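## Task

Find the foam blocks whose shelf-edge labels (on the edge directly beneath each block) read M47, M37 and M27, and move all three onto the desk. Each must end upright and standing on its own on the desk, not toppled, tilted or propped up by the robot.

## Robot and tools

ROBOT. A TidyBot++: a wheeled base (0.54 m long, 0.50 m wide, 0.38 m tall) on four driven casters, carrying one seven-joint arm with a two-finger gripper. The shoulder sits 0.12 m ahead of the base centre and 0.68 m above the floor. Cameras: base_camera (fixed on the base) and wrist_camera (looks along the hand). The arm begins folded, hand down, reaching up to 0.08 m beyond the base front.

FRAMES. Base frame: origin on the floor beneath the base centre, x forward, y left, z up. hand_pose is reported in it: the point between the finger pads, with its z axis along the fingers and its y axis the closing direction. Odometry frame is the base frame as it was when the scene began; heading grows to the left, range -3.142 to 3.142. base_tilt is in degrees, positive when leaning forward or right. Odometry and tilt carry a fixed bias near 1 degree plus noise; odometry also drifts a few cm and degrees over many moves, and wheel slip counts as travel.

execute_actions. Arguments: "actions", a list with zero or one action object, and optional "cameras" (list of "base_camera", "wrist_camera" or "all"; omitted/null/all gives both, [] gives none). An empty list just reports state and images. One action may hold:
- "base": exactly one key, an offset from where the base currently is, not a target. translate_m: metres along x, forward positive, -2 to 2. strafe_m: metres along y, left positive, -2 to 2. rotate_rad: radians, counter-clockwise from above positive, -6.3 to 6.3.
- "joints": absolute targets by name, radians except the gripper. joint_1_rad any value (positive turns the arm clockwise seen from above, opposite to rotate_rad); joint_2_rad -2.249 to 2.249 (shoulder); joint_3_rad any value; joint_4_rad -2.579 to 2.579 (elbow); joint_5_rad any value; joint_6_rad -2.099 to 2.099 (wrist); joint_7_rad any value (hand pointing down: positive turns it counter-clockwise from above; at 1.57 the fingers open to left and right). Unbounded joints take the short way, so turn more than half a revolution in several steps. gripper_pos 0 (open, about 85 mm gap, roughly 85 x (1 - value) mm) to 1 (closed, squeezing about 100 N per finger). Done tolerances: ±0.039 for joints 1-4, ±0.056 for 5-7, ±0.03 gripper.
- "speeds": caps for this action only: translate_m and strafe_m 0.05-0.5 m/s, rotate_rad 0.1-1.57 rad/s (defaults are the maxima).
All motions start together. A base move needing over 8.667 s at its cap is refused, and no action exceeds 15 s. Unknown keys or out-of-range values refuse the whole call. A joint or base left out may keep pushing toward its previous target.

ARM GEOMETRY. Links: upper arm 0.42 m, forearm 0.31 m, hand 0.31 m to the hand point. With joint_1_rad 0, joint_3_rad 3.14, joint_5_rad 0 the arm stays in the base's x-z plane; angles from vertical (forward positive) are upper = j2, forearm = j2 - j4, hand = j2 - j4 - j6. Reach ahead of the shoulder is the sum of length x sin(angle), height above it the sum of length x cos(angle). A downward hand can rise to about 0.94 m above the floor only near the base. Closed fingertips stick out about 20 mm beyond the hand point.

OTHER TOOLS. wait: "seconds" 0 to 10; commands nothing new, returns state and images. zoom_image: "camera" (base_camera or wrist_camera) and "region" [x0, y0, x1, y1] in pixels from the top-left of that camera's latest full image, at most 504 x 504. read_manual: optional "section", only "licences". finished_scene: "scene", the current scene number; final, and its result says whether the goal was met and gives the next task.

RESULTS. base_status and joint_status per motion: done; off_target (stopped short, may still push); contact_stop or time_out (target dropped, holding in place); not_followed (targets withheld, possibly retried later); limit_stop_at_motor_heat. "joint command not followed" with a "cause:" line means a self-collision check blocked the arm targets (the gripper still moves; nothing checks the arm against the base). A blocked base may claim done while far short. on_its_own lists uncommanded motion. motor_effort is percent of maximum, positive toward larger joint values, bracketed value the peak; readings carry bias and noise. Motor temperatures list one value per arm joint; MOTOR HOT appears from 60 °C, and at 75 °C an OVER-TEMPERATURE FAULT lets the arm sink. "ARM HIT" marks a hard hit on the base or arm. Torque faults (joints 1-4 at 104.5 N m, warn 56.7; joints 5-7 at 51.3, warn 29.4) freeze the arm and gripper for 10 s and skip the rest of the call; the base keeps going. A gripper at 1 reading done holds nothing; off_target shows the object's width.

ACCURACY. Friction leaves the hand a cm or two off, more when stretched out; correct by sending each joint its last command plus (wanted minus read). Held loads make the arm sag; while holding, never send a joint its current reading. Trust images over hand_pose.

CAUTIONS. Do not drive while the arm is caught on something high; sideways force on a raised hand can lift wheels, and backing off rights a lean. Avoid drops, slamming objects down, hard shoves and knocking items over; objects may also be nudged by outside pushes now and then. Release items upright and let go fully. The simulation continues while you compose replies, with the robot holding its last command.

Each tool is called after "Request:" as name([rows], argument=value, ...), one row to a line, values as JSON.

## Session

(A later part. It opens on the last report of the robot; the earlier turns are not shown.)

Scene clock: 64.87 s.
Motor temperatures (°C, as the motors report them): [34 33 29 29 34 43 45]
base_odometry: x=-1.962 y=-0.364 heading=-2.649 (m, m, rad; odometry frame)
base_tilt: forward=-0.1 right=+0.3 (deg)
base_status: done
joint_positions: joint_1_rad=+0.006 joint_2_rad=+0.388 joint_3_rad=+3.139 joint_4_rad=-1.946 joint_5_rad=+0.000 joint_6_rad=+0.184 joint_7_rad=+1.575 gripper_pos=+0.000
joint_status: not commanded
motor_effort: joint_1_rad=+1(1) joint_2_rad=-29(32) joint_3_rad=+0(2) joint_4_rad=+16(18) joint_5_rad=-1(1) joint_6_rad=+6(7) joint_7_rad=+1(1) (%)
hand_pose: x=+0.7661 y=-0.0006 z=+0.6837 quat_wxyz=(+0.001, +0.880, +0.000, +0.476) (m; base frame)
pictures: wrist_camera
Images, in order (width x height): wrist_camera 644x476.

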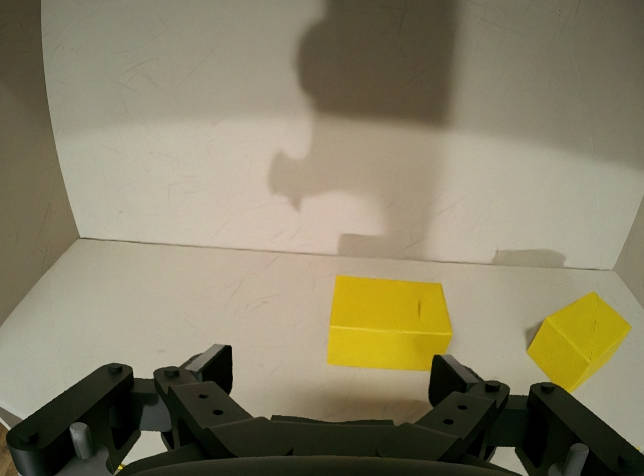

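Request:
execute_actions([
  {"base":{"strafe_m":-0.035},"joints":{"joint_2_rad":0.41,"joint_4_rad":-1.49,"joint_6_rad":-1.0}},
], cameras=["wrist_camera"])

Request:
execute_actions([
  {"base":{"translate_m":0.14},"speeds":{"translate_m":0.1}},
], cameras=["wrist_camera"])

Scene clock: 67.73 s.
Motor temperatures (°C, as the motors report them): [34 33 29 29 34 43 45]
base_odometry: x=-1.978 y=-0.333 heading=-2.649 (m, m, rad; odometry frame)
base_tilt: forward=-0.1 right=+0.2 (deg)
base_status: done
joint_positions: joint_1_rad=+0.006 joint_2_rad=+0.389 joint_3_rad=+3.138 joint_4_rad=-1.508 joint_5_rad=+0.000 joint_6_rad=-0.985 joint_7_rad=+1.575 gripper_pos=+0.000
joint_status: all done
motor_effort: joint_1_rad=+0(3) joint_2_rad=-30(32) joint_3_rad=+0(1) joint_4_rad=+17(18) joint_5_rad=-1(1) joint_6_rad=+2(7) joint_7_rad=+1(1) (%)
hand_pose: x=+0.6560 y=+0.0001 z=+0.6693 quat_wxyz=(+0.000, +0.992, +0.001, +0.129) (m; base frame)
pictures: wrist_camera
Images, in order (width x height): wrist_camera 644x476.

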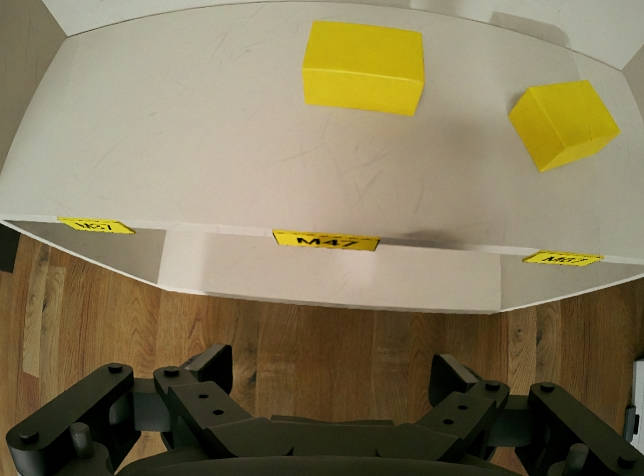

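Scene clock: 69.67 s.
Motor temperatures (°C, as the motors report them): [34 33 29 29 34 43 45]
base_odometry: x=-2.102 y=-0.399 heading=-2.649 (m, m, rad; odometry frame)
base_tilt: forward=-0.1 right=+0.2 (deg)
base_status: done
joint_positions: joint_1_rad=+0.006 joint_2_rad=+0.397 joint_3_rad=+3.138 joint_4_rad=-1.506 joint_5_rad=+0.000 joint_6_rad=-0.986 joint_7_rad=+1.575 gripper_pos=+0.000
joint_status: not commanded
motor_effort: joint_1_rad=+0(2) joint_2_rad=-30(34) joint_3_rad=+0(0) joint_4_rad=+17(18) joint_5_rad=-1(1) joint_6_rad=+2(2) joint_7_rad=+0(1) (%)
hand_pose: x=+0.6568 y=+0.0001 z=+0.6663 quat_wxyz=(+0.000, +0.992, +0.001, +0.126) (m; base frame)
pictures: wrist_camera
Images, in order (width x height): wrist_camera 644x476.

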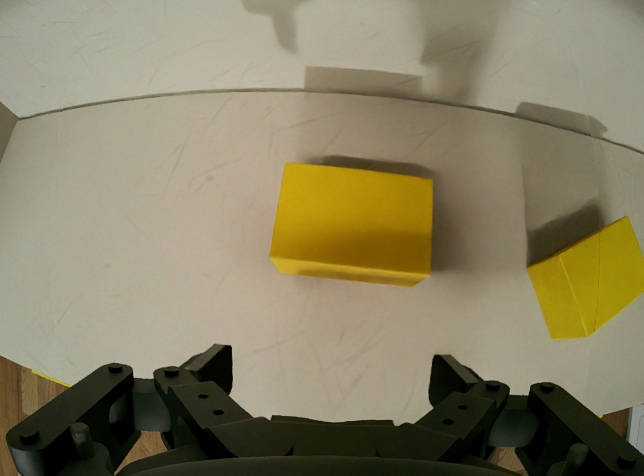

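Request:
execute_actions([
  {"base":{"translate_m":0.075},"speeds":{"translate_m":0.1},"joints":{"joint_7_rad":-0.03,"joint_2_rad":0.38,"joint_6_rad":-1.05}},
], cameras=["wrist_camera"])

Scene clock: 72.00 s.
Motor temperatures (°C, as the motors report them): [34 33 29 29 34 43 45]
base_odometry: x=-2.168 y=-0.435 heading=-2.650 (m, m, rad; odometry frame)
base_tilt: forward=-0.2 right=+0.2 (deg)
base_status: done
joint_positions: joint_1_rad=+0.006 joint_2_rad=+0.396 joint_3_rad=+3.138 joint_4_rad=-1.505 joint_5_rad=+0.000 joint_6_rad=-1.028 joint_7_rad=-0.029 gripper_pos=+0.000
joint_status: all done
motor_effort: joint_1_rad=+0(2) joint_2_rad=-30(33) joint_3_rad=+0(1) joint_4_rad=+16(18) joint_5_rad=-1(1) joint_6_rad=+1(2) joint_7_rad=+1(1) (%)
hand_pose: x=+0.6442 y=+0.0001 z=+0.6638 quat_wxyz=(-0.076, +0.692, -0.714, +0.073) (m; base frame)
pictures: wrist_camera
Images, in order (width x height): wrist_camera 644x476.

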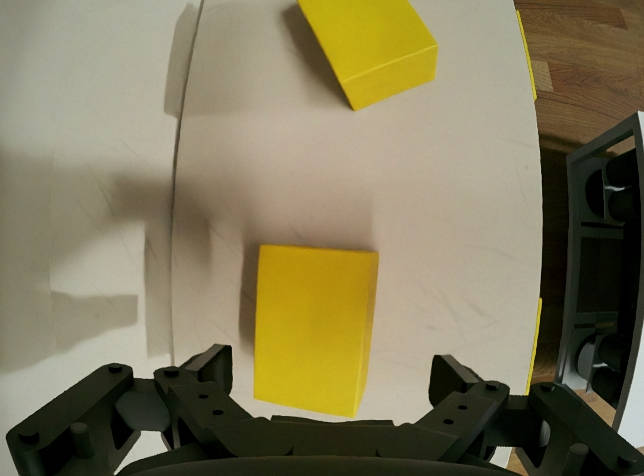

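Request:
execute_actions([
  {"joints":{"joint_2_rad":0.46,"joint_6_rad":-0.95}},
], cameras=["wrist_camera"])

Scene clock: 73.27 s.
Motor temperatures (°C, as the motors report them): [34 33 29 29 34 43 45]
base_odometry: x=-2.168 y=-0.435 heading=-2.650 (m, m, rad; odometry frame)
base_tilt: forward=-0.1 right=+0.2 (deg)
base_status: not commanded
joint_positions: joint_1_rad=+0.006 joint_2_rad=+0.451 joint_3_rad=+3.138 joint_4_rad=-1.505 joint_5_rad=+0.000 joint_6_rad=-0.967 joint_7_rad=-0.029 gripper_pos=+0.000
joint_status: all done
motor_effort: joint_1_rad=+1(1) joint_2_rad=-32(34) joint_3_rad=+0(0) joint_4_rad=+17(17) joint_5_rad=-1(1) joint_6_rad=+1(2) joint_7_rad=+1(1) (%)
hand_pose: x=+0.6613 y=+0.0001 z=+0.6388 quat_wxyz=(-0.079, +0.692, -0.714, +0.076) (m; base frame)
pictures: wrist_camera
Images, in order (width x height): wrist_camera 644x476.

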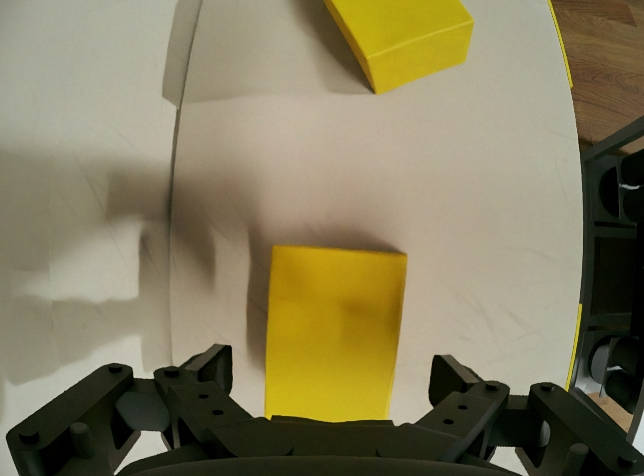

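Request:
execute_actions([
  {"joints":{"joint_2_rad":0.53}},
], cameras=["wrist_camera"])

Request:
execute_actions([
  {"joints":{"gripper_pos":1}},
], cameras=["wrist_camera"])

Scene clock: 74.40 s.
Motor temperatures (°C, as the motors report them): [34 33 29 29 34 43 45]
base_odometry: x=-2.168 y=-0.435 heading=-2.650 (m, m, rad; odometry frame)
base_tilt: forward=-0.1 right=+0.2 (deg)
base_status: not commanded
joint_positions: joint_1_rad=+0.006 joint_2_rad=+0.521 joint_3_rad=+3.138 joint_4_rad=-1.504 joint_5_rad=+0.000 joint_6_rad=-0.967 joint_7_rad=-0.029 gripper_pos=+0.000
joint_status: all done
motor_effort: joint_1_rad=+1(0) joint_2_rad=-33(36) joint_3_rad=+0(0) joint_4_rad=+16(16) joint_5_rad=-1(1) joint_6_rad=+0(1) joint_7_rad=+1(1) (%)
hand_pose: x=+0.6575 y=+0.0001 z=+0.6012 quat_wxyz=(-0.054, +0.694, -0.716, +0.052) (m; base frame)
pictures: wrist_camera
Images, in order (width x height): wrist_camera 644x476.

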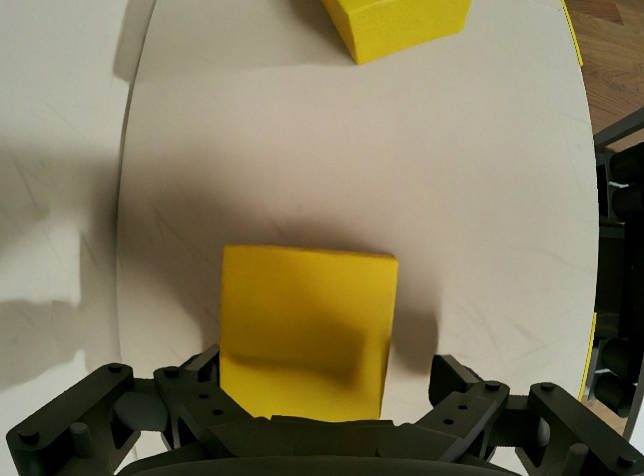

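Scene clock: 75.50 s.
Motor temperatures (°C, as the motors report them): [34 33 29 29 34 43 45]
base_odometry: x=-2.168 y=-0.435 heading=-2.650 (m, m, rad; odometry frame)
base_tilt: forward=-0.1 right=+0.2 (deg)
base_status: not commanded
joint_positions: joint_1_rad=+0.006 joint_2_rad=+0.517 joint_3_rad=+3.138 joint_4_rad=-1.487 joint_5_rad=+0.000 joint_6_rad=-0.958 joint_7_rad=-0.029 gripper_pos=+0.354
joint_status: gripper_pos off_target (ended at +0.354, target +1.000)
motor_effort: joint_1_rad=+0(0) joint_2_rad=-30(35) joint_3_rad=+1(1) joint_4_rad=+15(16) joint_5_rad=-1(1) joint_6_rad=+1(5) joint_7_rad=+2(1) (%)
hand_pose: x=+0.6678 y=+0.0001 z=+0.6094 quat_wxyz=(-0.065, +0.693, -0.715, +0.062) (m; base frame)
pictures: wrist_camera
Images, in order (width x height): wrist_camera 644x476.

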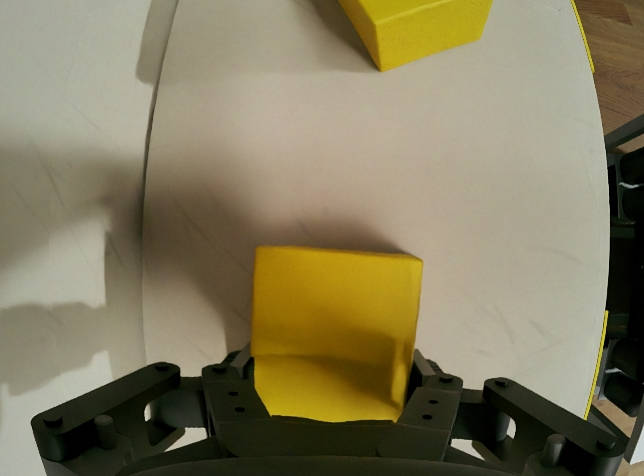

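Request:
execute_actions([
  {"joints":{"joint_2_rad":0.43}},
], cameras=[])

Request:
execute_actions([
  {"base":{"translate_m":-1.9}},
], cameras=[])

Request:
execute_actions([
  {"base":{"rotate_rad":3.14},"joints":{"joint_2_rad":0.25,"joint_4_rad":-0.38,"joint_6_rad":-2.09,"joint_7_rad":1.57}},
])

Request:
execute_actions([
  {"base":{"translate_m":0.55}},
])

Scene clock: 78.27 s.
Motor temperatures (°C, as the motors report them): [34 33 29 29 34 43 45]
base_odometry: x=-2.168 y=-0.435 heading=-2.650 (m, m, rad; odometry frame)
base_tilt: forward=-0.2 right=+0.2 (deg)
base_status: not commanded
joint_positions: joint_1_rad=+0.006 joint_2_rad=+0.441 joint_3_rad=+3.138 joint_4_rad=-1.487 joint_5_rad=+0.000 joint_6_rad=-0.958 joint_7_rad=-0.029 gripper_pos=+0.354
joint_status: all done
motor_effort: joint_1_rad=+0(0) joint_2_rad=-32(37) joint_3_rad=+0(0) joint_4_rad=+17(17) joint_5_rad=-1(1) joint_6_rad=+2(2) joint_7_rad=+2(1) (%)
hand_pose: x=+0.6718 y=+0.0001 z=+0.6512 quat_wxyz=(-0.092, +0.690, -0.712, +0.088) (m; base frame)
pictures: none
No camera images: the call's "cameras" was empty. Leave "cameras" out to get every camera's image.

Scene clock: 83.57 s.
Motor temperatures (°C, as the motors report them): [34 33 29 29 34 43 45]
base_odometry: x=-0.493 y=+0.462 heading=-2.650 (m, m, rad; odometry frame)
base_tilt: forward=-0.2 right=+0.2 (deg)
base_status: done
joint_positions: joint_1_rad=+0.005 joint_2_rad=+0.439 joint_3_rad=+3.137 joint_4_rad=-1.487 joint_5_rad=+0.002 joint_6_rad=-0.958 joint_7_rad=-0.029 gripper_pos=+0.354
joint_status: not commanded
motor_effort: joint_1_rad=+1(4) joint_2_rad=-33(36) joint_3_rad=+0(1) joint_4_rad=+17(17) joint_5_rad=-1(0) joint_6_rad=+2(2) joint_7_rad=+2(1) (%)
hand_pose: x=+0.6718 y=+0.0004 z=+0.6525 quat_wxyz=(-0.092, +0.691, -0.711, +0.090) (m; base frame)
pictures: none
No camera images: the call's "cameras" was empty. Leave "cameras" out to get every camera's image.

Scene clock: 86.90 s.
Motor temperatures (°C, as the motors report them): [34 33 29 29 34 43 45]
base_odometry: x=-0.493 y=+0.462 heading=+0.489 (m, m, rad; odometry frame)
base_tilt: forward=-0.1 right=+0.3 (deg)
base_status: done
joint_positions: joint_1_rad=-0.001 joint_2_rad=+0.272 joint_3_rad=+3.137 joint_4_rad=-0.401 joint_5_rad=+0.003 joint_6_rad=-2.069 joint_7_rad=+1.549 gripper_pos=+0.354
joint_status: all done
motor_effort: joint_1_rad=+0(3) joint_2_rad=-22(36) joint_3_rad=+0(2) joint_4_rad=+13(18) joint_5_rad=-1(0) joint_6_rad=+3(2) joint_7_rad=+1(3) (%)
hand_pose: x=+0.5491 y=+0.0025 z=+1.0461 quat_wxyz=(-0.002, +0.980, -0.009, +0.198) (m; base frame)
pictures: base_camera, wrist_camera
Images, in order (width x height): base_camera 644x364, wrist_camera 644x476.

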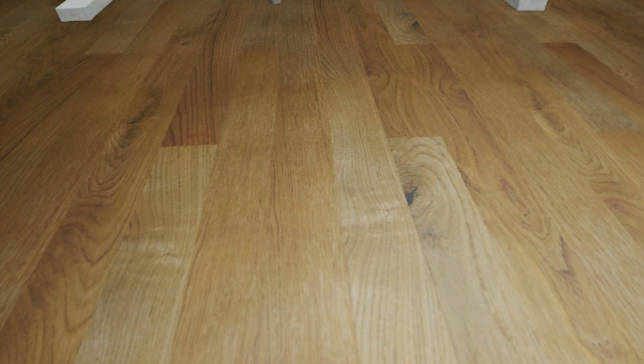

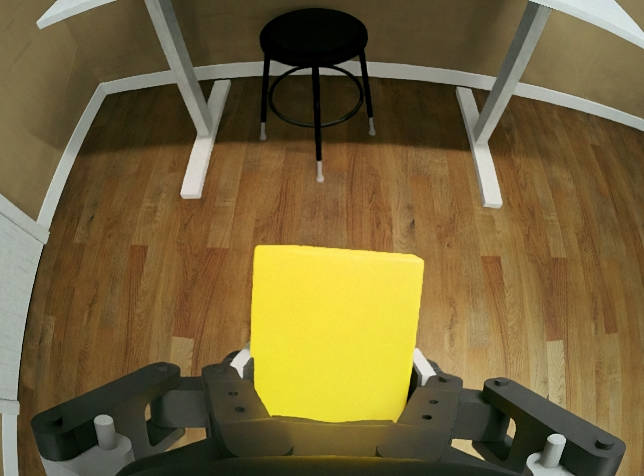

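Scene clock: 89.37 s.
Motor temperatures (°C, as the motors report them): [34 33 29 29 34 43 45]
base_odometry: x=-0.008 y=+0.721 heading=+0.490 (m, m, rad; odometry frame)
base_tilt: forward=-0.1 right=+0.2 (deg)
base_status: done
joint_positions: joint_1_rad=-0.001 joint_2_rad=+0.259 joint_3_rad=+3.137 joint_4_rad=-0.398 joint_5_rad=+0.003 joint_6_rad=-2.072 joint_7_rad=+1.549 gripper_pos=+0.354
joint_status: not commanded
motor_effort: joint_1_rad=+0(0) joint_2_rad=-22(25) joint_3_rad=+1(0) joint_4_rad=+13(13) joint_5_rad=-1(1) joint_6_rad=+3(4) joint_7_rad=+1(1) (%)
hand_pose: x=+0.5435 y=+0.0025 z=+1.0523 quat_wxyz=(-0.002, +0.979, -0.009, +0.205) (m; base frame)
pictures: base_camera, wrist_camera
Images, in order (width x height): base_camera 644x364, wrist_camera 644x476.

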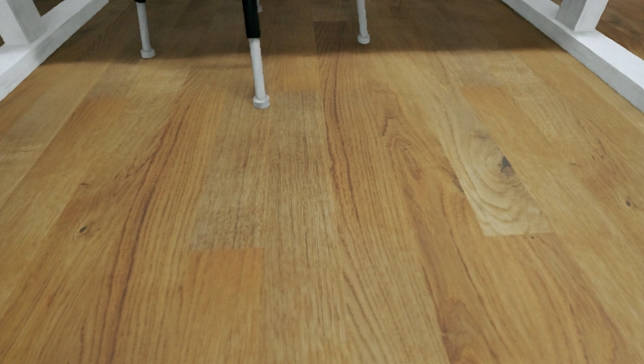

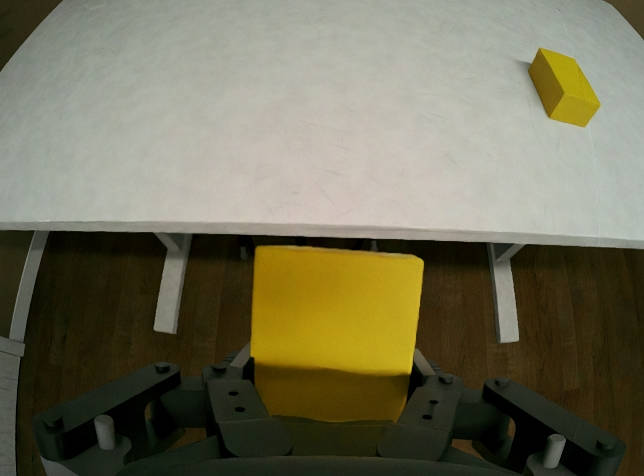

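Request:
execute_actions([
  {"base":{"translate_m":0.24}},
], cameras=[])

Request:
execute_actions([
  {"joints":{"joint_2_rad":0.41}},
])

Scene clock: 91.43 s.
Motor temperatures (°C, as the motors report them): [34 33 29 29 34 43 45]
base_odometry: x=+0.204 y=+0.835 heading=+0.491 (m, m, rad; odometry frame)
base_tilt: forward=-0.2 right=+0.2 (deg)
base_status: done
joint_positions: joint_1_rad=-0.001 joint_2_rad=+0.260 joint_3_rad=+3.137 joint_4_rad=-0.397 joint_5_rad=+0.003 joint_6_rad=-2.073 joint_7_rad=+1.549 gripper_pos=+0.354
joint_status: not commanded
motor_effort: joint_1_rad=+0(2) joint_2_rad=-23(27) joint_3_rad=+0(1) joint_4_rad=+12(14) joint_5_rad=-1(1) joint_6_rad=+3(4) joint_7_rad=+1(1) (%)
hand_pose: x=+0.5437 y=+0.0025 z=+1.0521 quat_wxyz=(-0.002, +0.979, -0.009, +0.204) (m; base frame)
pictures: none
No camera images: the call's "cameras" was empty. Leave "cameras" out to get every camera's image.

Scene clock: 92.90 s.
Motor temperatures (°C, as the motors report them): [34 33 29 29 34 43 45]
base_odometry: x=+0.204 y=+0.835 heading=+0.491 (m, m, rad; odometry frame)
base_tilt: forward=-0.1 right=+0.2 (deg)
base_status: not commanded
joint_positions: joint_1_rad=-0.001 joint_2_rad=+0.401 joint_3_rad=+3.137 joint_4_rad=-0.381 joint_5_rad=+0.003 joint_6_rad=-2.075 joint_7_rad=+1.549 gripper_pos=+0.354
joint_status: all done
motor_effort: joint_1_rad=+0(2) joint_2_rad=-28(31) joint_3_rad=+0(2) joint_4_rad=+13(14) joint_5_rad=-1(2) joint_6_rad=+2(4) joint_7_rad=+1(2) (%)
hand_pose: x=+0.5921 y=+0.0025 z=+0.9935 quat_wxyz=(-0.002, +0.990, -0.009, +0.142) (m; base frame)
pictures: base_camera, wrist_camera
Images, in order (width x height): base_camera 644x364, wrist_camera 644x476.

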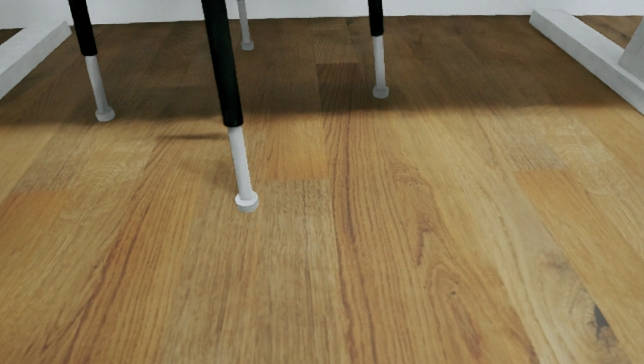

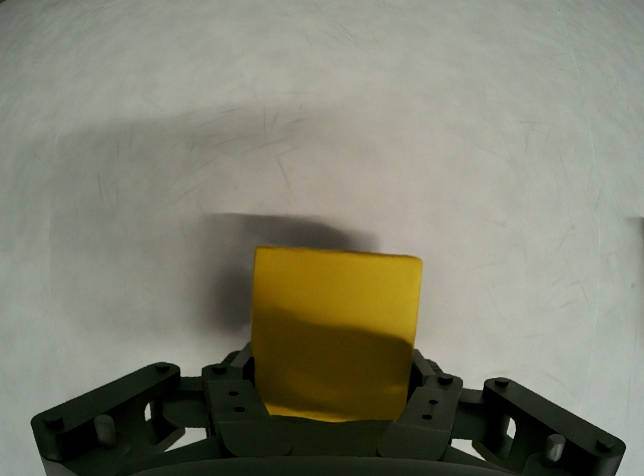

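Request:
execute_actions([
  {"joints":{"joint_2_rad":0.45}},
], cameras=[])

Request:
execute_actions([
  {"joints":{"gripper_pos":0}},
], cameras=[])

Request:
execute_actions([
  {"joints":{"joint_2_rad":0.25}},
], cameras=["wrist_camera"])

Request:
execute_actions([
  {"base":{"translate_m":-1.8}},
], cameras=[])

Request:
execute_actions([
  {"base":{"rotate_rad":-3.14},"joints":{"joint_2_rad":0.4,"joint_4_rad":-2.2,"joint_6_rad":0.6,"joint_7_rad":1.6}},
], cameras=[])

Request:
execute_actions([
  {"base":{"strafe_m":1.15}},
])

Scene clock: 94.63 s.
Motor temperatures (°C, as the motors report them): [34 33 29 29 34 43 45]
base_odometry: x=+0.204 y=+0.835 heading=+0.491 (m, m, rad; odometry frame)
base_tilt: forward=-0.2 right=+0.3 (deg)
base_status: not commanded
joint_positions: joint_1_rad=-0.001 joint_2_rad=+0.410 joint_3_rad=+3.137 joint_4_rad=-0.376 joint_5_rad=+0.003 joint_6_rad=-2.078 joint_7_rad=+1.549 gripper_pos=+0.354
joint_status: joint_2_rad off_target (ended at +0.410, target +0.450)
motor_effort: joint_1_rad=+1(1) joint_2_rad=-21(27) joint_3_rad=+1(1) joint_4_rad=+11(13) joint_5_rad=+0(0) joint_6_rad=+3(4) joint_7_rad=+1(1) (%)
hand_pose: x=+0.5941 y=+0.0025 z=+0.9906 quat_wxyz=(-0.002, +0.990, -0.009, +0.138) (m; base frame)
pictures: none
No camera images: the call's "cameras" was empty. Leave "cameras" out to get every camera's image.

Scene clock: 95.83 s.
Motor temperatures (°C, as the motors report them): [34 33 29 29 34 43 45]
base_odometry: x=+0.204 y=+0.835 heading=+0.491 (m, m, rad; odometry frame)
base_tilt: forward=-0.2 right=+0.3 (deg)
base_status: not commanded
joint_positions: joint_1_rad=-0.001 joint_2_rad=+0.440 joint_3_rad=+3.137 joint_4_rad=-0.376 joint_5_rad=+0.003 joint_6_rad=-2.078 joint_7_rad=+1.549 gripper_pos=+0.000
joint_status: all done
motor_effort: joint_1_rad=+0(1) joint_2_rad=-30(30) joint_3_rad=+0(0) joint_4_rad=+13(14) joint_5_rad=-1(0) joint_6_rad=+2(3) joint_7_rad=+2(1) (%)
hand_pose: x=+0.6034 y=+0.0026 z=+0.9758 quat_wxyz=(-0.002, +0.992, -0.009, +0.123) (m; base frame)
pictures: none
No camera images: the call's "cameras" was empty. Leave "cameras" out to get every camera's image.

Scene clock: 97.27 s.
Motor temperatures (°C, as the motors report them): [34 33 29 29 34 43 45]
base_odometry: x=+0.204 y=+0.835 heading=+0.491 (m, m, rad; odometry frame)
base_tilt: forward=-0.2 right=+0.3 (deg)
base_status: not commanded
joint_positions: joint_1_rad=-0.001 joint_2_rad=+0.244 joint_3_rad=+3.137 joint_4_rad=-0.376 joint_5_rad=+0.003 joint_6_rad=-2.078 joint_7_rad=+1.549 gripper_pos=+0.000
joint_status: all done
motor_effort: joint_1_rad=+1(0) joint_2_rad=-21(32) joint_3_rad=+1(0) joint_4_rad=+12(15) joint_5_rad=-1(1) joint_6_rad=+3(4) joint_7_rad=+1(0) (%)
hand_pose: x=+0.5368 y=+0.0025 z=+1.0646 quat_wxyz=(-0.003, +0.976, -0.009, +0.220) (m; base frame)
pictures: wrist_camera
Images, in order (width x height): wrist_camera 644x476.

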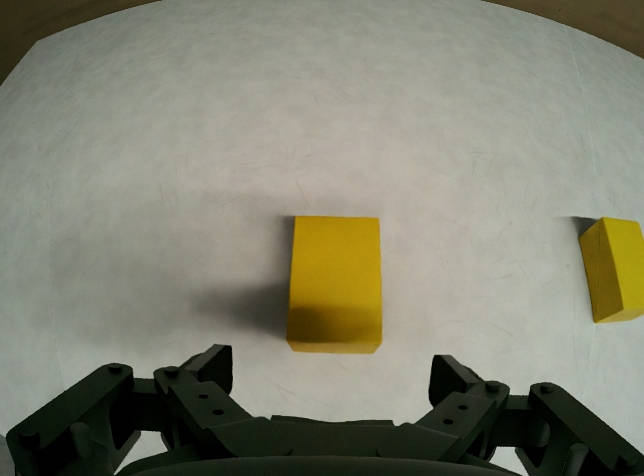

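Scene clock: 102.37 s.
Motor temperatures (°C, as the motors report them): [34 33 29 29 34 43 45]
base_odometry: x=-1.383 y=-0.016 heading=+0.492 (m, m, rad; odometry frame)
base_tilt: forward=-0.2 right=+0.3 (deg)
base_status: done
joint_positions: joint_1_rad=-0.001 joint_2_rad=+0.250 joint_3_rad=+3.137 joint_4_rad=-0.376 joint_5_rad=+0.003 joint_6_rad=-2.078 joint_7_rad=+1.549 gripper_pos=+0.000
joint_status: not commanded
motor_effort: joint_1_rad=+0(2) joint_2_rad=-20(25) joint_3_rad=+0(1) joint_4_rad=+12(13) joint_5_rad=-1(2) joint_6_rad=+4(4) joint_7_rad=+1(1) (%)
hand_pose: x=+0.5389 y=+0.0024 z=+1.0623 quat_wxyz=(-0.002, +0.976, -0.009, +0.217) (m; base frame)
pictures: none
No camera images: the call's "cameras" was empty. Leave "cameras" out to get every camera's image.

Scene clock: 105.83 s.
Motor temperatures (°C, as the motors report them): [34 33 29 29 34 43 45]
base_odometry: x=-1.383 y=-0.016 heading=-2.648 (m, m, rad; odometry frame)
base_tilt: forward=-0.2 right=+0.3 (deg)
base_status: done
joint_positions: joint_1_rad=+0.007 joint_2_rad=+0.377 joint_3_rad=+3.137 joint_4_rad=-2.183 joint_5_rad=+0.003 joint_6_rad=+0.581 joint_7_rad=+1.574 gripper_pos=+0.000
joint_status: all done
motor_effort: joint_1_rad=+0(3) joint_2_rad=-27(36) joint_3_rad=+0(3) joint_4_rad=+14(20) joint_5_rad=-1(0) joint_6_rad=+7(8) joint_7_rad=+1(0) (%)
hand_pose: x=+0.7323 y=+0.0004 z=+0.6869 quat_wxyz=(+0.001, +0.836, +0.002, +0.549) (m; base frame)
pictures: none
No camera images: the call's "cameras" was empty. Leave "cameras" out to get every camera's image.

Scene clock: 109.50 s.
Motor temperatures (°C, as the motors report them): [34 33 29 29 34 43 45]
base_odometry: x=-0.839 y=-1.030 heading=-2.649 (m, m, rad; odometry frame)
base_tilt: forward=-0.1 right=+0.3 (deg)
base_status: done
joint_positions: joint_1_rad=+0.003 joint_2_rad=+0.378 joint_3_rad=+3.136 joint_4_rad=-2.183 joint_5_rad=+0.003 joint_6_rad=+0.581 joint_7_rad=+1.574 gripper_pos=+0.000
joint_status: not commanded
motor_effort: joint_1_rad=+0(2) joint_2_rad=-27(28) joint_3_rad=+1(1) joint_4_rad=+14(14) joint_5_rad=-1(1) joint_6_rad=+7(7) joint_7_rad=+1(1) (%)
hand_pose: x=+0.7323 y=+0.0029 z=+0.6865 quat_wxyz=(+0.000, +0.836, +0.003, +0.549) (m; base frame)
pictures: base_camera, wrist_camera
Images, in order (width x height): base_camera 644x364, wrist_camera 644x476.

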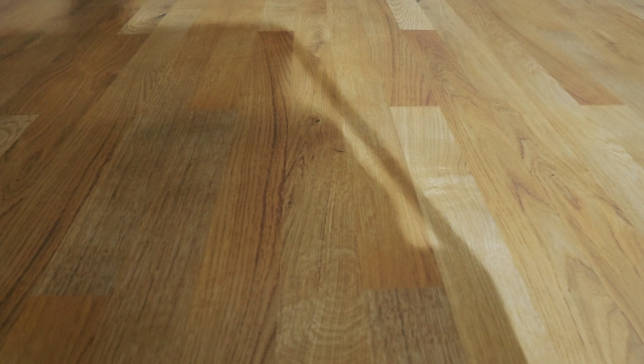

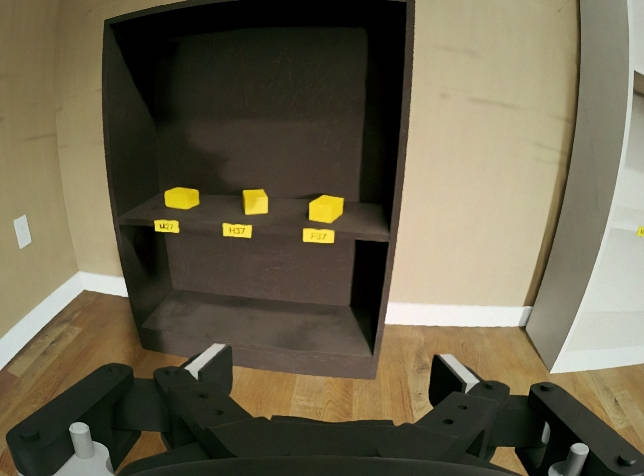

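Request:
execute_actions([
  {"base":{"translate_m":0.4}},
], cameras=[])

Request:
execute_actions([
  {"base":{"strafe_m":0.36},"speeds":{"strafe_m":0.2}},
])

Scene clock: 112.00 s.
Motor temperatures (°C, as the motors report them): [34 33 29 29 34 43 45]
base_odometry: x=-1.191 y=-1.219 heading=-2.648 (m, m, rad; odometry frame)
base_tilt: forward=-0.1 right=+0.2 (deg)
base_status: done
joint_positions: joint_1_rad=+0.003 joint_2_rad=+0.387 joint_3_rad=+3.136 joint_4_rad=-2.186 joint_5_rad=+0.003 joint_6_rad=+0.582 joint_7_rad=+1.574 gripper_pos=+0.000
joint_status: not commanded
motor_effort: joint_1_rad=+1(1) joint_2_rad=-27(28) joint_3_rad=+0(1) joint_4_rad=+14(16) joint_5_rad=-1(1) joint_6_rad=+7(8) joint_7_rad=+1(1) (%)
hand_pose: x=+0.7310 y=+0.0029 z=+0.6792 quat_wxyz=(+0.000, +0.839, +0.003, +0.544) (m; base frame)
pictures: none
No camera images: the call's "cameras" was empty. Leave "cameras" out to get every camera's image.

Scene clock: 114.57 s.
Motor temperatures (°C, as the motors report them): [34 33 29 29 34 43 45]
base_odometry: x=-1.021 y=-1.537 heading=-2.648 (m, m, rad; odometry frame)
base_tilt: forward=-0.1 right=+0.3 (deg)
base_status: done
joint_positions: joint_1_rad=+0.002 joint_2_rad=+0.387 joint_3_rad=+3.136 joint_4_rad=-2.186 joint_5_rad=+0.003 joint_6_rad=+0.582 joint_7_rad=+1.574 gripper_pos=+0.000
joint_status: not commanded
motor_effort: joint_1_rad=+0(2) joint_2_rad=-27(27) joint_3_rad=+0(2) joint_4_rad=+14(14) joint_5_rad=-1(0) joint_6_rad=+7(7) joint_7_rad=+1(1) (%)
hand_pose: x=+0.7310 y=+0.0040 z=+0.6791 quat_wxyz=(-0.001, +0.839, +0.004, +0.544) (m; base frame)
pictures: base_camera, wrist_camera
Images, in order (width x height): base_camera 644x364, wrist_camera 644x476.

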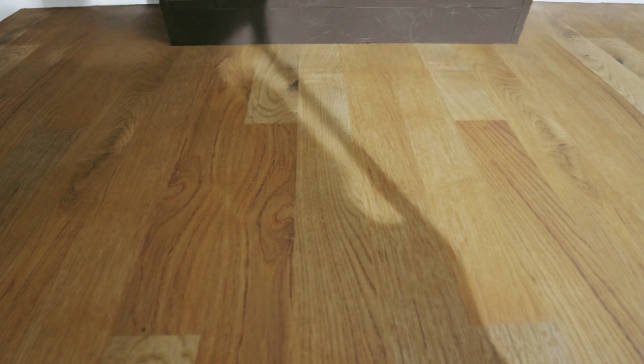

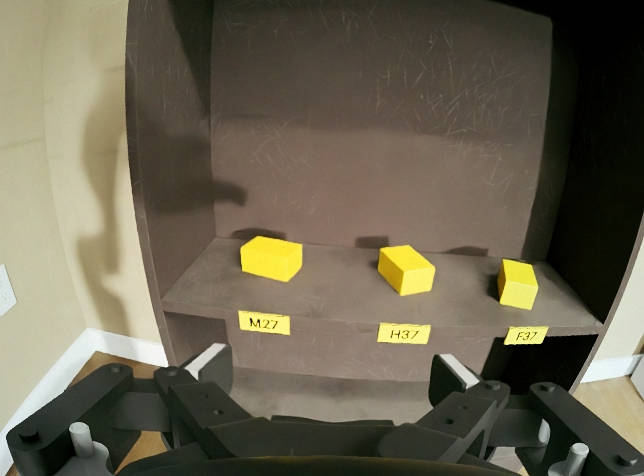

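Request:
execute_actions([
  {"base":{"strafe_m":0.1},"joints":{"joint_2_rad":0.6,"joint_4_rad":-1.52,"joint_6_rad":-0.78}},
], cameras=[])

Request:
execute_actions([
  {"base":{"translate_m":0.33},"speeds":{"translate_m":0.2}},
])

Scene clock: 117.23 s.
Motor temperatures (°C, as the motors report them): [34 33 29 29 34 43 45]
base_odometry: x=-0.974 y=-1.625 heading=-2.648 (m, m, rad; odometry frame)
base_tilt: forward=-0.2 right=+0.2 (deg)
base_status: done
joint_positions: joint_1_rad=-0.003 joint_2_rad=+0.579 joint_3_rad=+3.134 joint_4_rad=-1.539 joint_5_rad=+0.003 joint_6_rad=-0.763 joint_7_rad=+1.574 gripper_pos=+0.000
joint_status: all done
motor_effort: joint_1_rad=+0(3) joint_2_rad=-35(36) joint_3_rad=+0(2) joint_4_rad=+15(16) joint_5_rad=-1(0) joint_6_rad=+2(8) joint_7_rad=+1(1) (%)
hand_pose: x=+0.6979 y=+0.0065 z=+0.5700 quat_wxyz=(-0.001, +0.991, +0.007, +0.130) (m; base frame)
pictures: none
No camera images: the call's "cameras" was empty. Leave "cameras" out to get every camera's image.

Scene clock: 119.63 s.
Motor temperatures (°C, as the motors report them): [34 33 29 29 34 43 45]
base_odometry: x=-1.264 y=-1.782 heading=-2.648 (m, m, rad; odometry frame)
base_tilt: forward=-0.1 right=+0.2 (deg)
base_status: done
joint_positions: joint_1_rad=-0.003 joint_2_rad=+0.585 joint_3_rad=+3.134 joint_4_rad=-1.535 joint_5_rad=+0.003 joint_6_rad=-0.764 joint_7_rad=+1.574 gripper_pos=+0.000
joint_status: not commanded
motor_effort: joint_1_rad=+1(1) joint_2_rad=-35(38) joint_3_rad=+0(0) joint_4_rad=+16(17) joint_5_rad=-1(1) joint_6_rad=+2(2) joint_7_rad=+1(1) (%)
hand_pose: x=+0.6988 y=+0.0065 z=+0.5679 quat_wxyz=(-0.001, +0.992, +0.007, +0.129) (m; base frame)
pictures: base_camera, wrist_camera
Images, in order (width x height): base_camera 644x364, wrist_camera 644x476.

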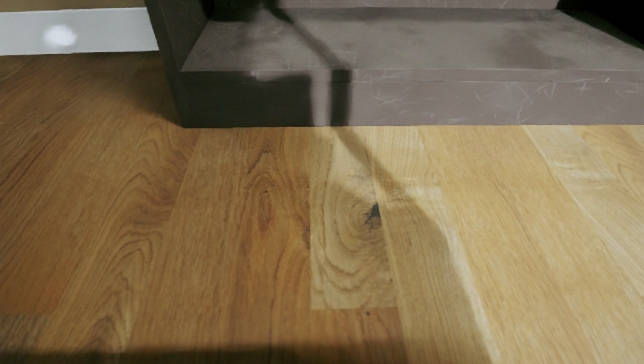

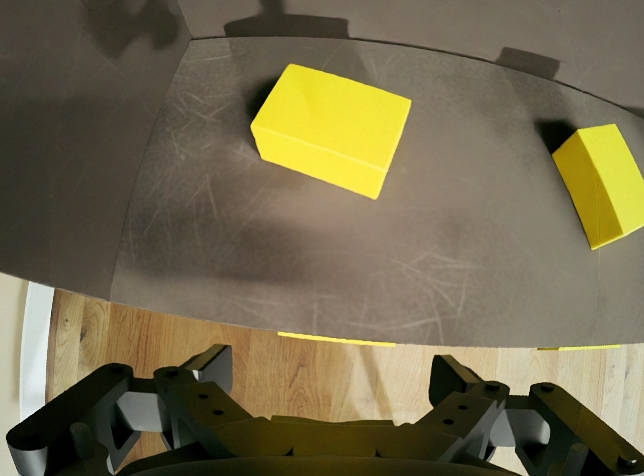

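Request:
execute_actions([
  {"base":{"translate_m":0.145},"speeds":{"translate_m":0.08},"joints":{"joint_7_rad":-0.35,"joint_2_rad":0.55}},
], cameras=["wrist_camera"])

Scene clock: 122.40 s.
Motor temperatures (°C, as the motors report them): [34 33 29 29 34 43 45]
base_odometry: x=-1.392 y=-1.851 heading=-2.647 (m, m, rad; odometry frame)
base_tilt: forward=-0.1 right=+0.2 (deg)
base_status: done
joint_positions: joint_1_rad=-0.003 joint_2_rad=+0.569 joint_3_rad=+3.134 joint_4_rad=-1.534 joint_5_rad=+0.003 joint_6_rad=-0.764 joint_7_rad=-0.349 gripper_pos=+0.000
joint_status: all done
motor_effort: joint_1_rad=+1(3) joint_2_rad=-35(37) joint_3_rad=+0(1) joint_4_rad=+16(17) joint_5_rad=-1(0) joint_6_rad=+1(3) joint_7_rad=+1(0) (%)
hand_pose: x=+0.7009 y=+0.0065 z=+0.5774 quat_wxyz=(-0.113, +0.573, -0.808, +0.077) (m; base frame)
pictures: wrist_camera
Images, in order (width x height): wrist_camera 644x476.

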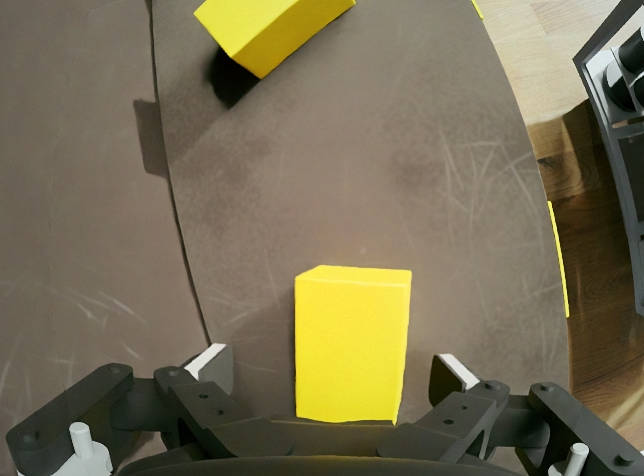

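Good; descending with j2 pulls the hand back slightly.

Request:
execute_actions([
  {"joints":{"joint_2_rad":0.68}},
], cameras=["wrist_camera"])

Scene clock: 123.87 s.
Motor temperatures (°C, as the motors report them): [34 34 29 29 34 43 45]
base_odometry: x=-1.392 y=-1.851 heading=-2.647 (m, m, rad; odometry frame)
base_tilt: forward=-0.1 right=+0.3 (deg)
base_status: not commanded
joint_positions: joint_1_rad=-0.003 joint_2_rad=+0.669 joint_3_rad=+3.134 joint_4_rad=-1.519 joint_5_rad=+0.005 joint_6_rad=-0.762 joint_7_rad=-0.349 gripper_pos=+0.000
joint_status: all done
motor_effort: joint_1_rad=+0(2) joint_2_rad=-36(39) joint_3_rad=+0(3) joint_4_rad=+15(16) joint_5_rad=-1(3) joint_6_rad=+1(5) joint_7_rad=+1(1) (%)
hand_pose: x=+0.6953 y=+0.0061 z=+0.5245 quat_wxyz=(-0.079, +0.576, -0.812, +0.054) (m; base frame)
pictures: wrist_camera
Images, in order (width x height): wrist_camera 644x476.

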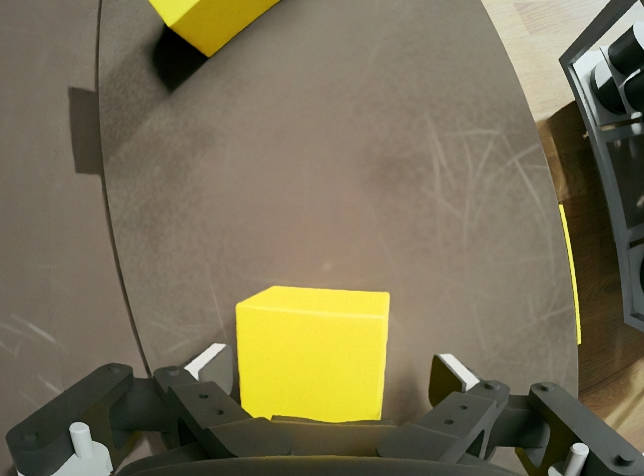

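Request:
execute_actions([
  {"joints":{"joint_2_rad":0.735,"joint_6_rad":-0.7}},
], cameras=["wrist_camera"])

Request:
execute_actions([
  {"joints":{"gripper_pos":1}},
], cameras=["wrist_camera"])

Scene clock: 125.33 s.
Motor temperatures (°C, as the motors report them): [34 34 29 29 34 43 45]
base_odometry: x=-1.392 y=-1.851 heading=-2.647 (m, m, rad; odometry frame)
base_tilt: forward=+0.0 right=+0.2 (deg)
base_status: not commanded
joint_positions: joint_1_rad=-0.003 joint_2_rad=+0.720 joint_3_rad=+3.134 joint_4_rad=-1.519 joint_5_rad=+0.005 joint_6_rad=-0.719 joint_7_rad=-0.349 gripper_pos=+0.000
joint_status: all done
motor_effort: joint_1_rad=+0(0) joint_2_rad=-30(39) joint_3_rad=+0(0) joint_4_rad=+10(14) joint_5_rad=-1(1) joint_6_rad=+0(2) joint_7_rad=+1(1) (%)
hand_pose: x=+0.7000 y=+0.0062 z=+0.4975 quat_wxyz=(-0.076, +0.576, -0.812, +0.052) (m; base frame)
pictures: wrist_camera
Images, in order (width x height): wrist_camera 644x476.

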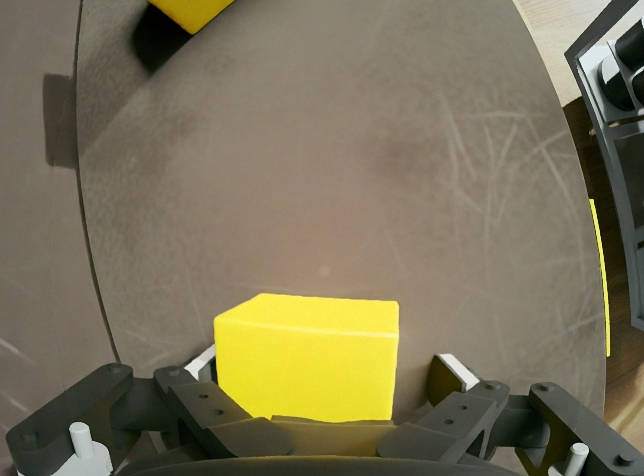

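Scene clock: 126.43 s.
Motor temperatures (°C, as the motors report them): [34 34 29 29 34 43 45]
base_odometry: x=-1.392 y=-1.851 heading=-2.647 (m, m, rad; odometry frame)
base_tilt: forward=+0.0 right=+0.2 (deg)
base_status: not commanded
joint_positions: joint_1_rad=-0.001 joint_2_rad=+0.708 joint_3_rad=+3.135 joint_4_rad=-1.514 joint_5_rad=+0.006 joint_6_rad=-0.712 joint_7_rad=-0.349 gripper_pos=+0.339
joint_status: gripper_pos off_target (ended at +0.339, target +1.000)
motor_effort: joint_1_rad=+0(3) joint_2_rad=-34(38) joint_3_rad=+0(3) joint_4_rad=+13(15) joint_5_rad=-1(3) joint_6_rad=+2(7) joint_7_rad=+1(1) (%)
hand_pose: x=+0.7064 y=+0.0047 z=+0.5060 quat_wxyz=(-0.085, +0.575, -0.812, +0.059) (m; base frame)
pictures: wrist_camera
Images, in order (width x height): wrist_camera 644x476.

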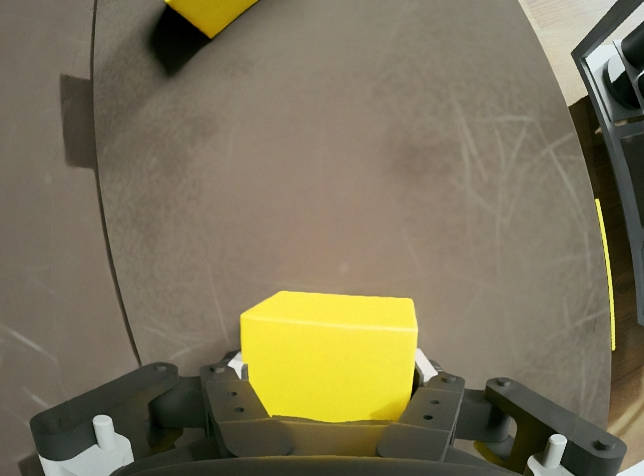

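Request:
execute_actions([
  {"joints":{"joint_2_rad":0.62}},
], cameras=[])

Request:
execute_actions([
  {"base":{"translate_m":-0.4}},
], cameras=[])

Request:
execute_actions([
  {"base":{"strafe_m":-1.2}},
], cameras=[])

Request:
execute_actions([
  {"base":{"translate_m":-1.5},"joints":{"joint_2_rad":0.25,"joint_4_rad":-0.38,"joint_6_rad":-2.09,"joint_7_rad":1.57}},
], cameras=[])

Request:
execute_actions([
  {"base":{"rotate_rad":3.14}},
], cameras=[])

Request:
execute_actions([
  {"base":{"translate_m":0.6}},
])

Scene clock: 128.40 s.
Motor temperatures (°C, as the motors report them): [34 34 29 29 34 43 45]
base_odometry: x=-1.392 y=-1.851 heading=-2.647 (m, m, rad; odometry frame)
base_tilt: forward=-0.1 right=+0.2 (deg)
base_status: not commanded
joint_positions: joint_1_rad=-0.001 joint_2_rad=+0.630 joint_3_rad=+3.135 joint_4_rad=-1.514 joint_5_rad=+0.006 joint_6_rad=-0.712 joint_7_rad=-0.349 gripper_pos=+0.339
joint_status: all done
motor_effort: joint_1_rad=+0(0) joint_2_rad=-37(41) joint_3_rad=+0(0) joint_4_rad=+16(15) joint_5_rad=-1(1) joint_6_rad=+2(2) joint_7_rad=+1(1) (%)
hand_pose: x=+0.7184 y=+0.0047 z=+0.5525 quat_wxyz=(-0.116, +0.572, -0.808, +0.081) (m; base frame)
pictures: none
No camera images: the call's "cameras" was empty. Leave "cameras" out to get every camera's image.

Scene clock: 130.67 s.
Motor temperatures (°C, as the motors report them): [34 34 29 29 34 43 45]
base_odometry: x=-1.039 y=-1.661 heading=-2.648 (m, m, rad; odometry frame)
base_tilt: forward=-0.2 right=+0.2 (deg)
base_status: done
joint_positions: joint_1_rad=-0.001 joint_2_rad=+0.629 joint_3_rad=+3.134 joint_4_rad=-1.515 joint_5_rad=+0.006 joint_6_rad=-0.712 joint_7_rad=-0.349 gripper_pos=+0.339
joint_status: not commanded
motor_effort: joint_1_rad=+0(3) joint_2_rad=-38(39) joint_3_rad=+0(3) joint_4_rad=+16(17) joint_5_rad=-1(2) joint_6_rad=+2(3) joint_7_rad=+1(1) (%)
hand_pose: x=+0.7183 y=+0.0047 z=+0.5530 quat_wxyz=(-0.117, +0.572, -0.808, +0.082) (m; base frame)
pictures: none
No camera images: the call's "cameras" was empty. Leave "cameras" out to get every camera's image.

Scene clock: 134.43 s.
Motor temperatures (°C, as the motors report them): [34 34 29 29 34 43 45]
base_odometry: x=-1.608 y=-0.604 heading=-2.648 (m, m, rad; odometry frame)
base_tilt: forward=-0.2 right=+0.2 (deg)
base_status: done
joint_positions: joint_1_rad=+0.002 joint_2_rad=+0.629 joint_3_rad=+3.134 joint_4_rad=-1.515 joint_5_rad=+0.006 joint_6_rad=-0.712 joint_7_rad=-0.349 gripper_pos=+0.339
joint_status: not commanded
motor_effort: joint_1_rad=+0(4) joint_2_rad=-37(38) joint_3_rad=+0(2) joint_4_rad=+15(15) joint_5_rad=-1(0) joint_6_rad=+2(2) joint_7_rad=+1(1) (%)
hand_pose: x=+0.7183 y=+0.0033 z=+0.5530 quat_wxyz=(-0.117, +0.571, -0.808, +0.082) (m; base frame)
pictures: none
No camera images: the call's "cameras" was empty. Leave "cameras" out to get every camera's image.

Scene clock: 138.80 s.
Motor temperatures (°C, as the motors report them): [34 34 29 29 34 43 45]
base_odometry: x=-0.287 y=+0.106 heading=-2.648 (m, m, rad; odometry frame)
base_tilt: forward=-0.1 right=+0.3 (deg)
base_status: done
joint_positions: joint_1_rad=+0.002 joint_2_rad=+0.253 joint_3_rad=+3.134 joint_4_rad=-0.395 joint_5_rad=+0.006 joint_6_rad=-2.074 joint_7_rad=+1.549 gripper_pos=+0.340
joint_status: all done
motor_effort: joint_1_rad=+0(1) joint_2_rad=-20(42) joint_3_rad=+0(1) joint_4_rad=+12(18) joint_5_rad=-1(1) joint_6_rad=+3(4) joint_7_rad=+1(0) (%)
hand_pose: x=+0.5410 y=+0.0013 z=+1.0557 quat_wxyz=(-0.001, +0.978, -0.010, +0.209) (m; base frame)
pictures: none
No camera images: the call's "cameras" was empty. Leave "cameras" out to get every camera's image.

Scene clock: 142.13 s.
Motor temperatures (°C, as the motors report them): [34 34 29 29 34 43 45]
base_odometry: x=-0.287 y=+0.106 heading=+0.491 (m, m, rad; odometry frame)
base_tilt: forward=-0.1 right=+0.2 (deg)
base_status: done
joint_positions: joint_1_rad=+0.001 joint_2_rad=+0.254 joint_3_rad=+3.134 joint_4_rad=-0.395 joint_5_rad=+0.006 joint_6_rad=-2.074 joint_7_rad=+1.549 gripper_pos=+0.340
joint_status: not commanded
motor_effort: joint_1_rad=+0(2) joint_2_rad=-21(25) joint_3_rad=+0(1) joint_4_rad=+13(14) joint_5_rad=-1(2) joint_6_rad=+3(3) joint_7_rad=+1(1) (%)
hand_pose: x=+0.5413 y=+0.0017 z=+1.0553 quat_wxyz=(-0.001, +0.978, -0.010, +0.208) (m; base frame)
pictures: none
No camera images: the call's "cameras" was empty. Leave "cameras" out to get every camera's image.

Scene clock: 144.70 s.
Motor temperatures (°C, as the motors report them): [34 34 29 29 34 43 45]
base_odometry: x=+0.242 y=+0.390 heading=+0.492 (m, m, rad; odometry frame)
base_tilt: forward=-0.1 right=+0.2 (deg)
base_status: done
joint_positions: joint_1_rad=+0.001 joint_2_rad=+0.252 joint_3_rad=+3.134 joint_4_rad=-0.394 joint_5_rad=+0.006 joint_6_rad=-2.074 joint_7_rad=+1.549 gripper_pos=+0.340
joint_status: not commanded
motor_effort: joint_1_rad=+0(0) joint_2_rad=-22(26) joint_3_rad=+1(0) joint_4_rad=+13(14) joint_5_rad=-1(1) joint_6_rad=+3(4) joint_7_rad=+1(1) (%)
hand_pose: x=+0.5406 y=+0.0017 z=+1.0561 quat_wxyz=(-0.001, +0.978, -0.010, +0.209) (m; base frame)
pictures: base_camera, wrist_camera
Images, in order (width x height): base_camera 644x364, wrist_camera 644x476.

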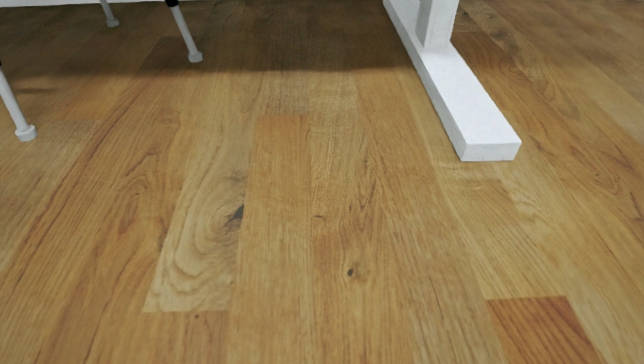

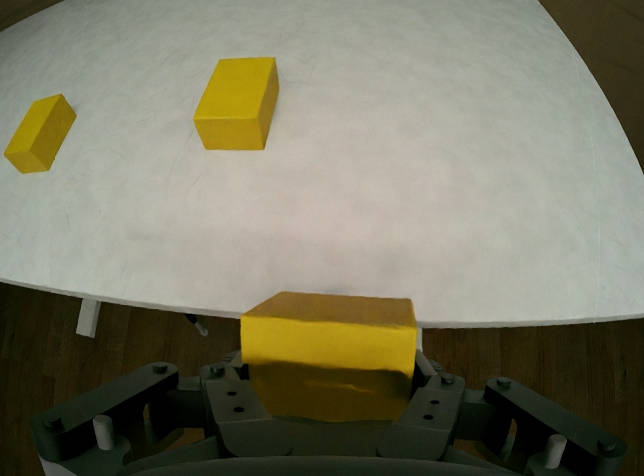

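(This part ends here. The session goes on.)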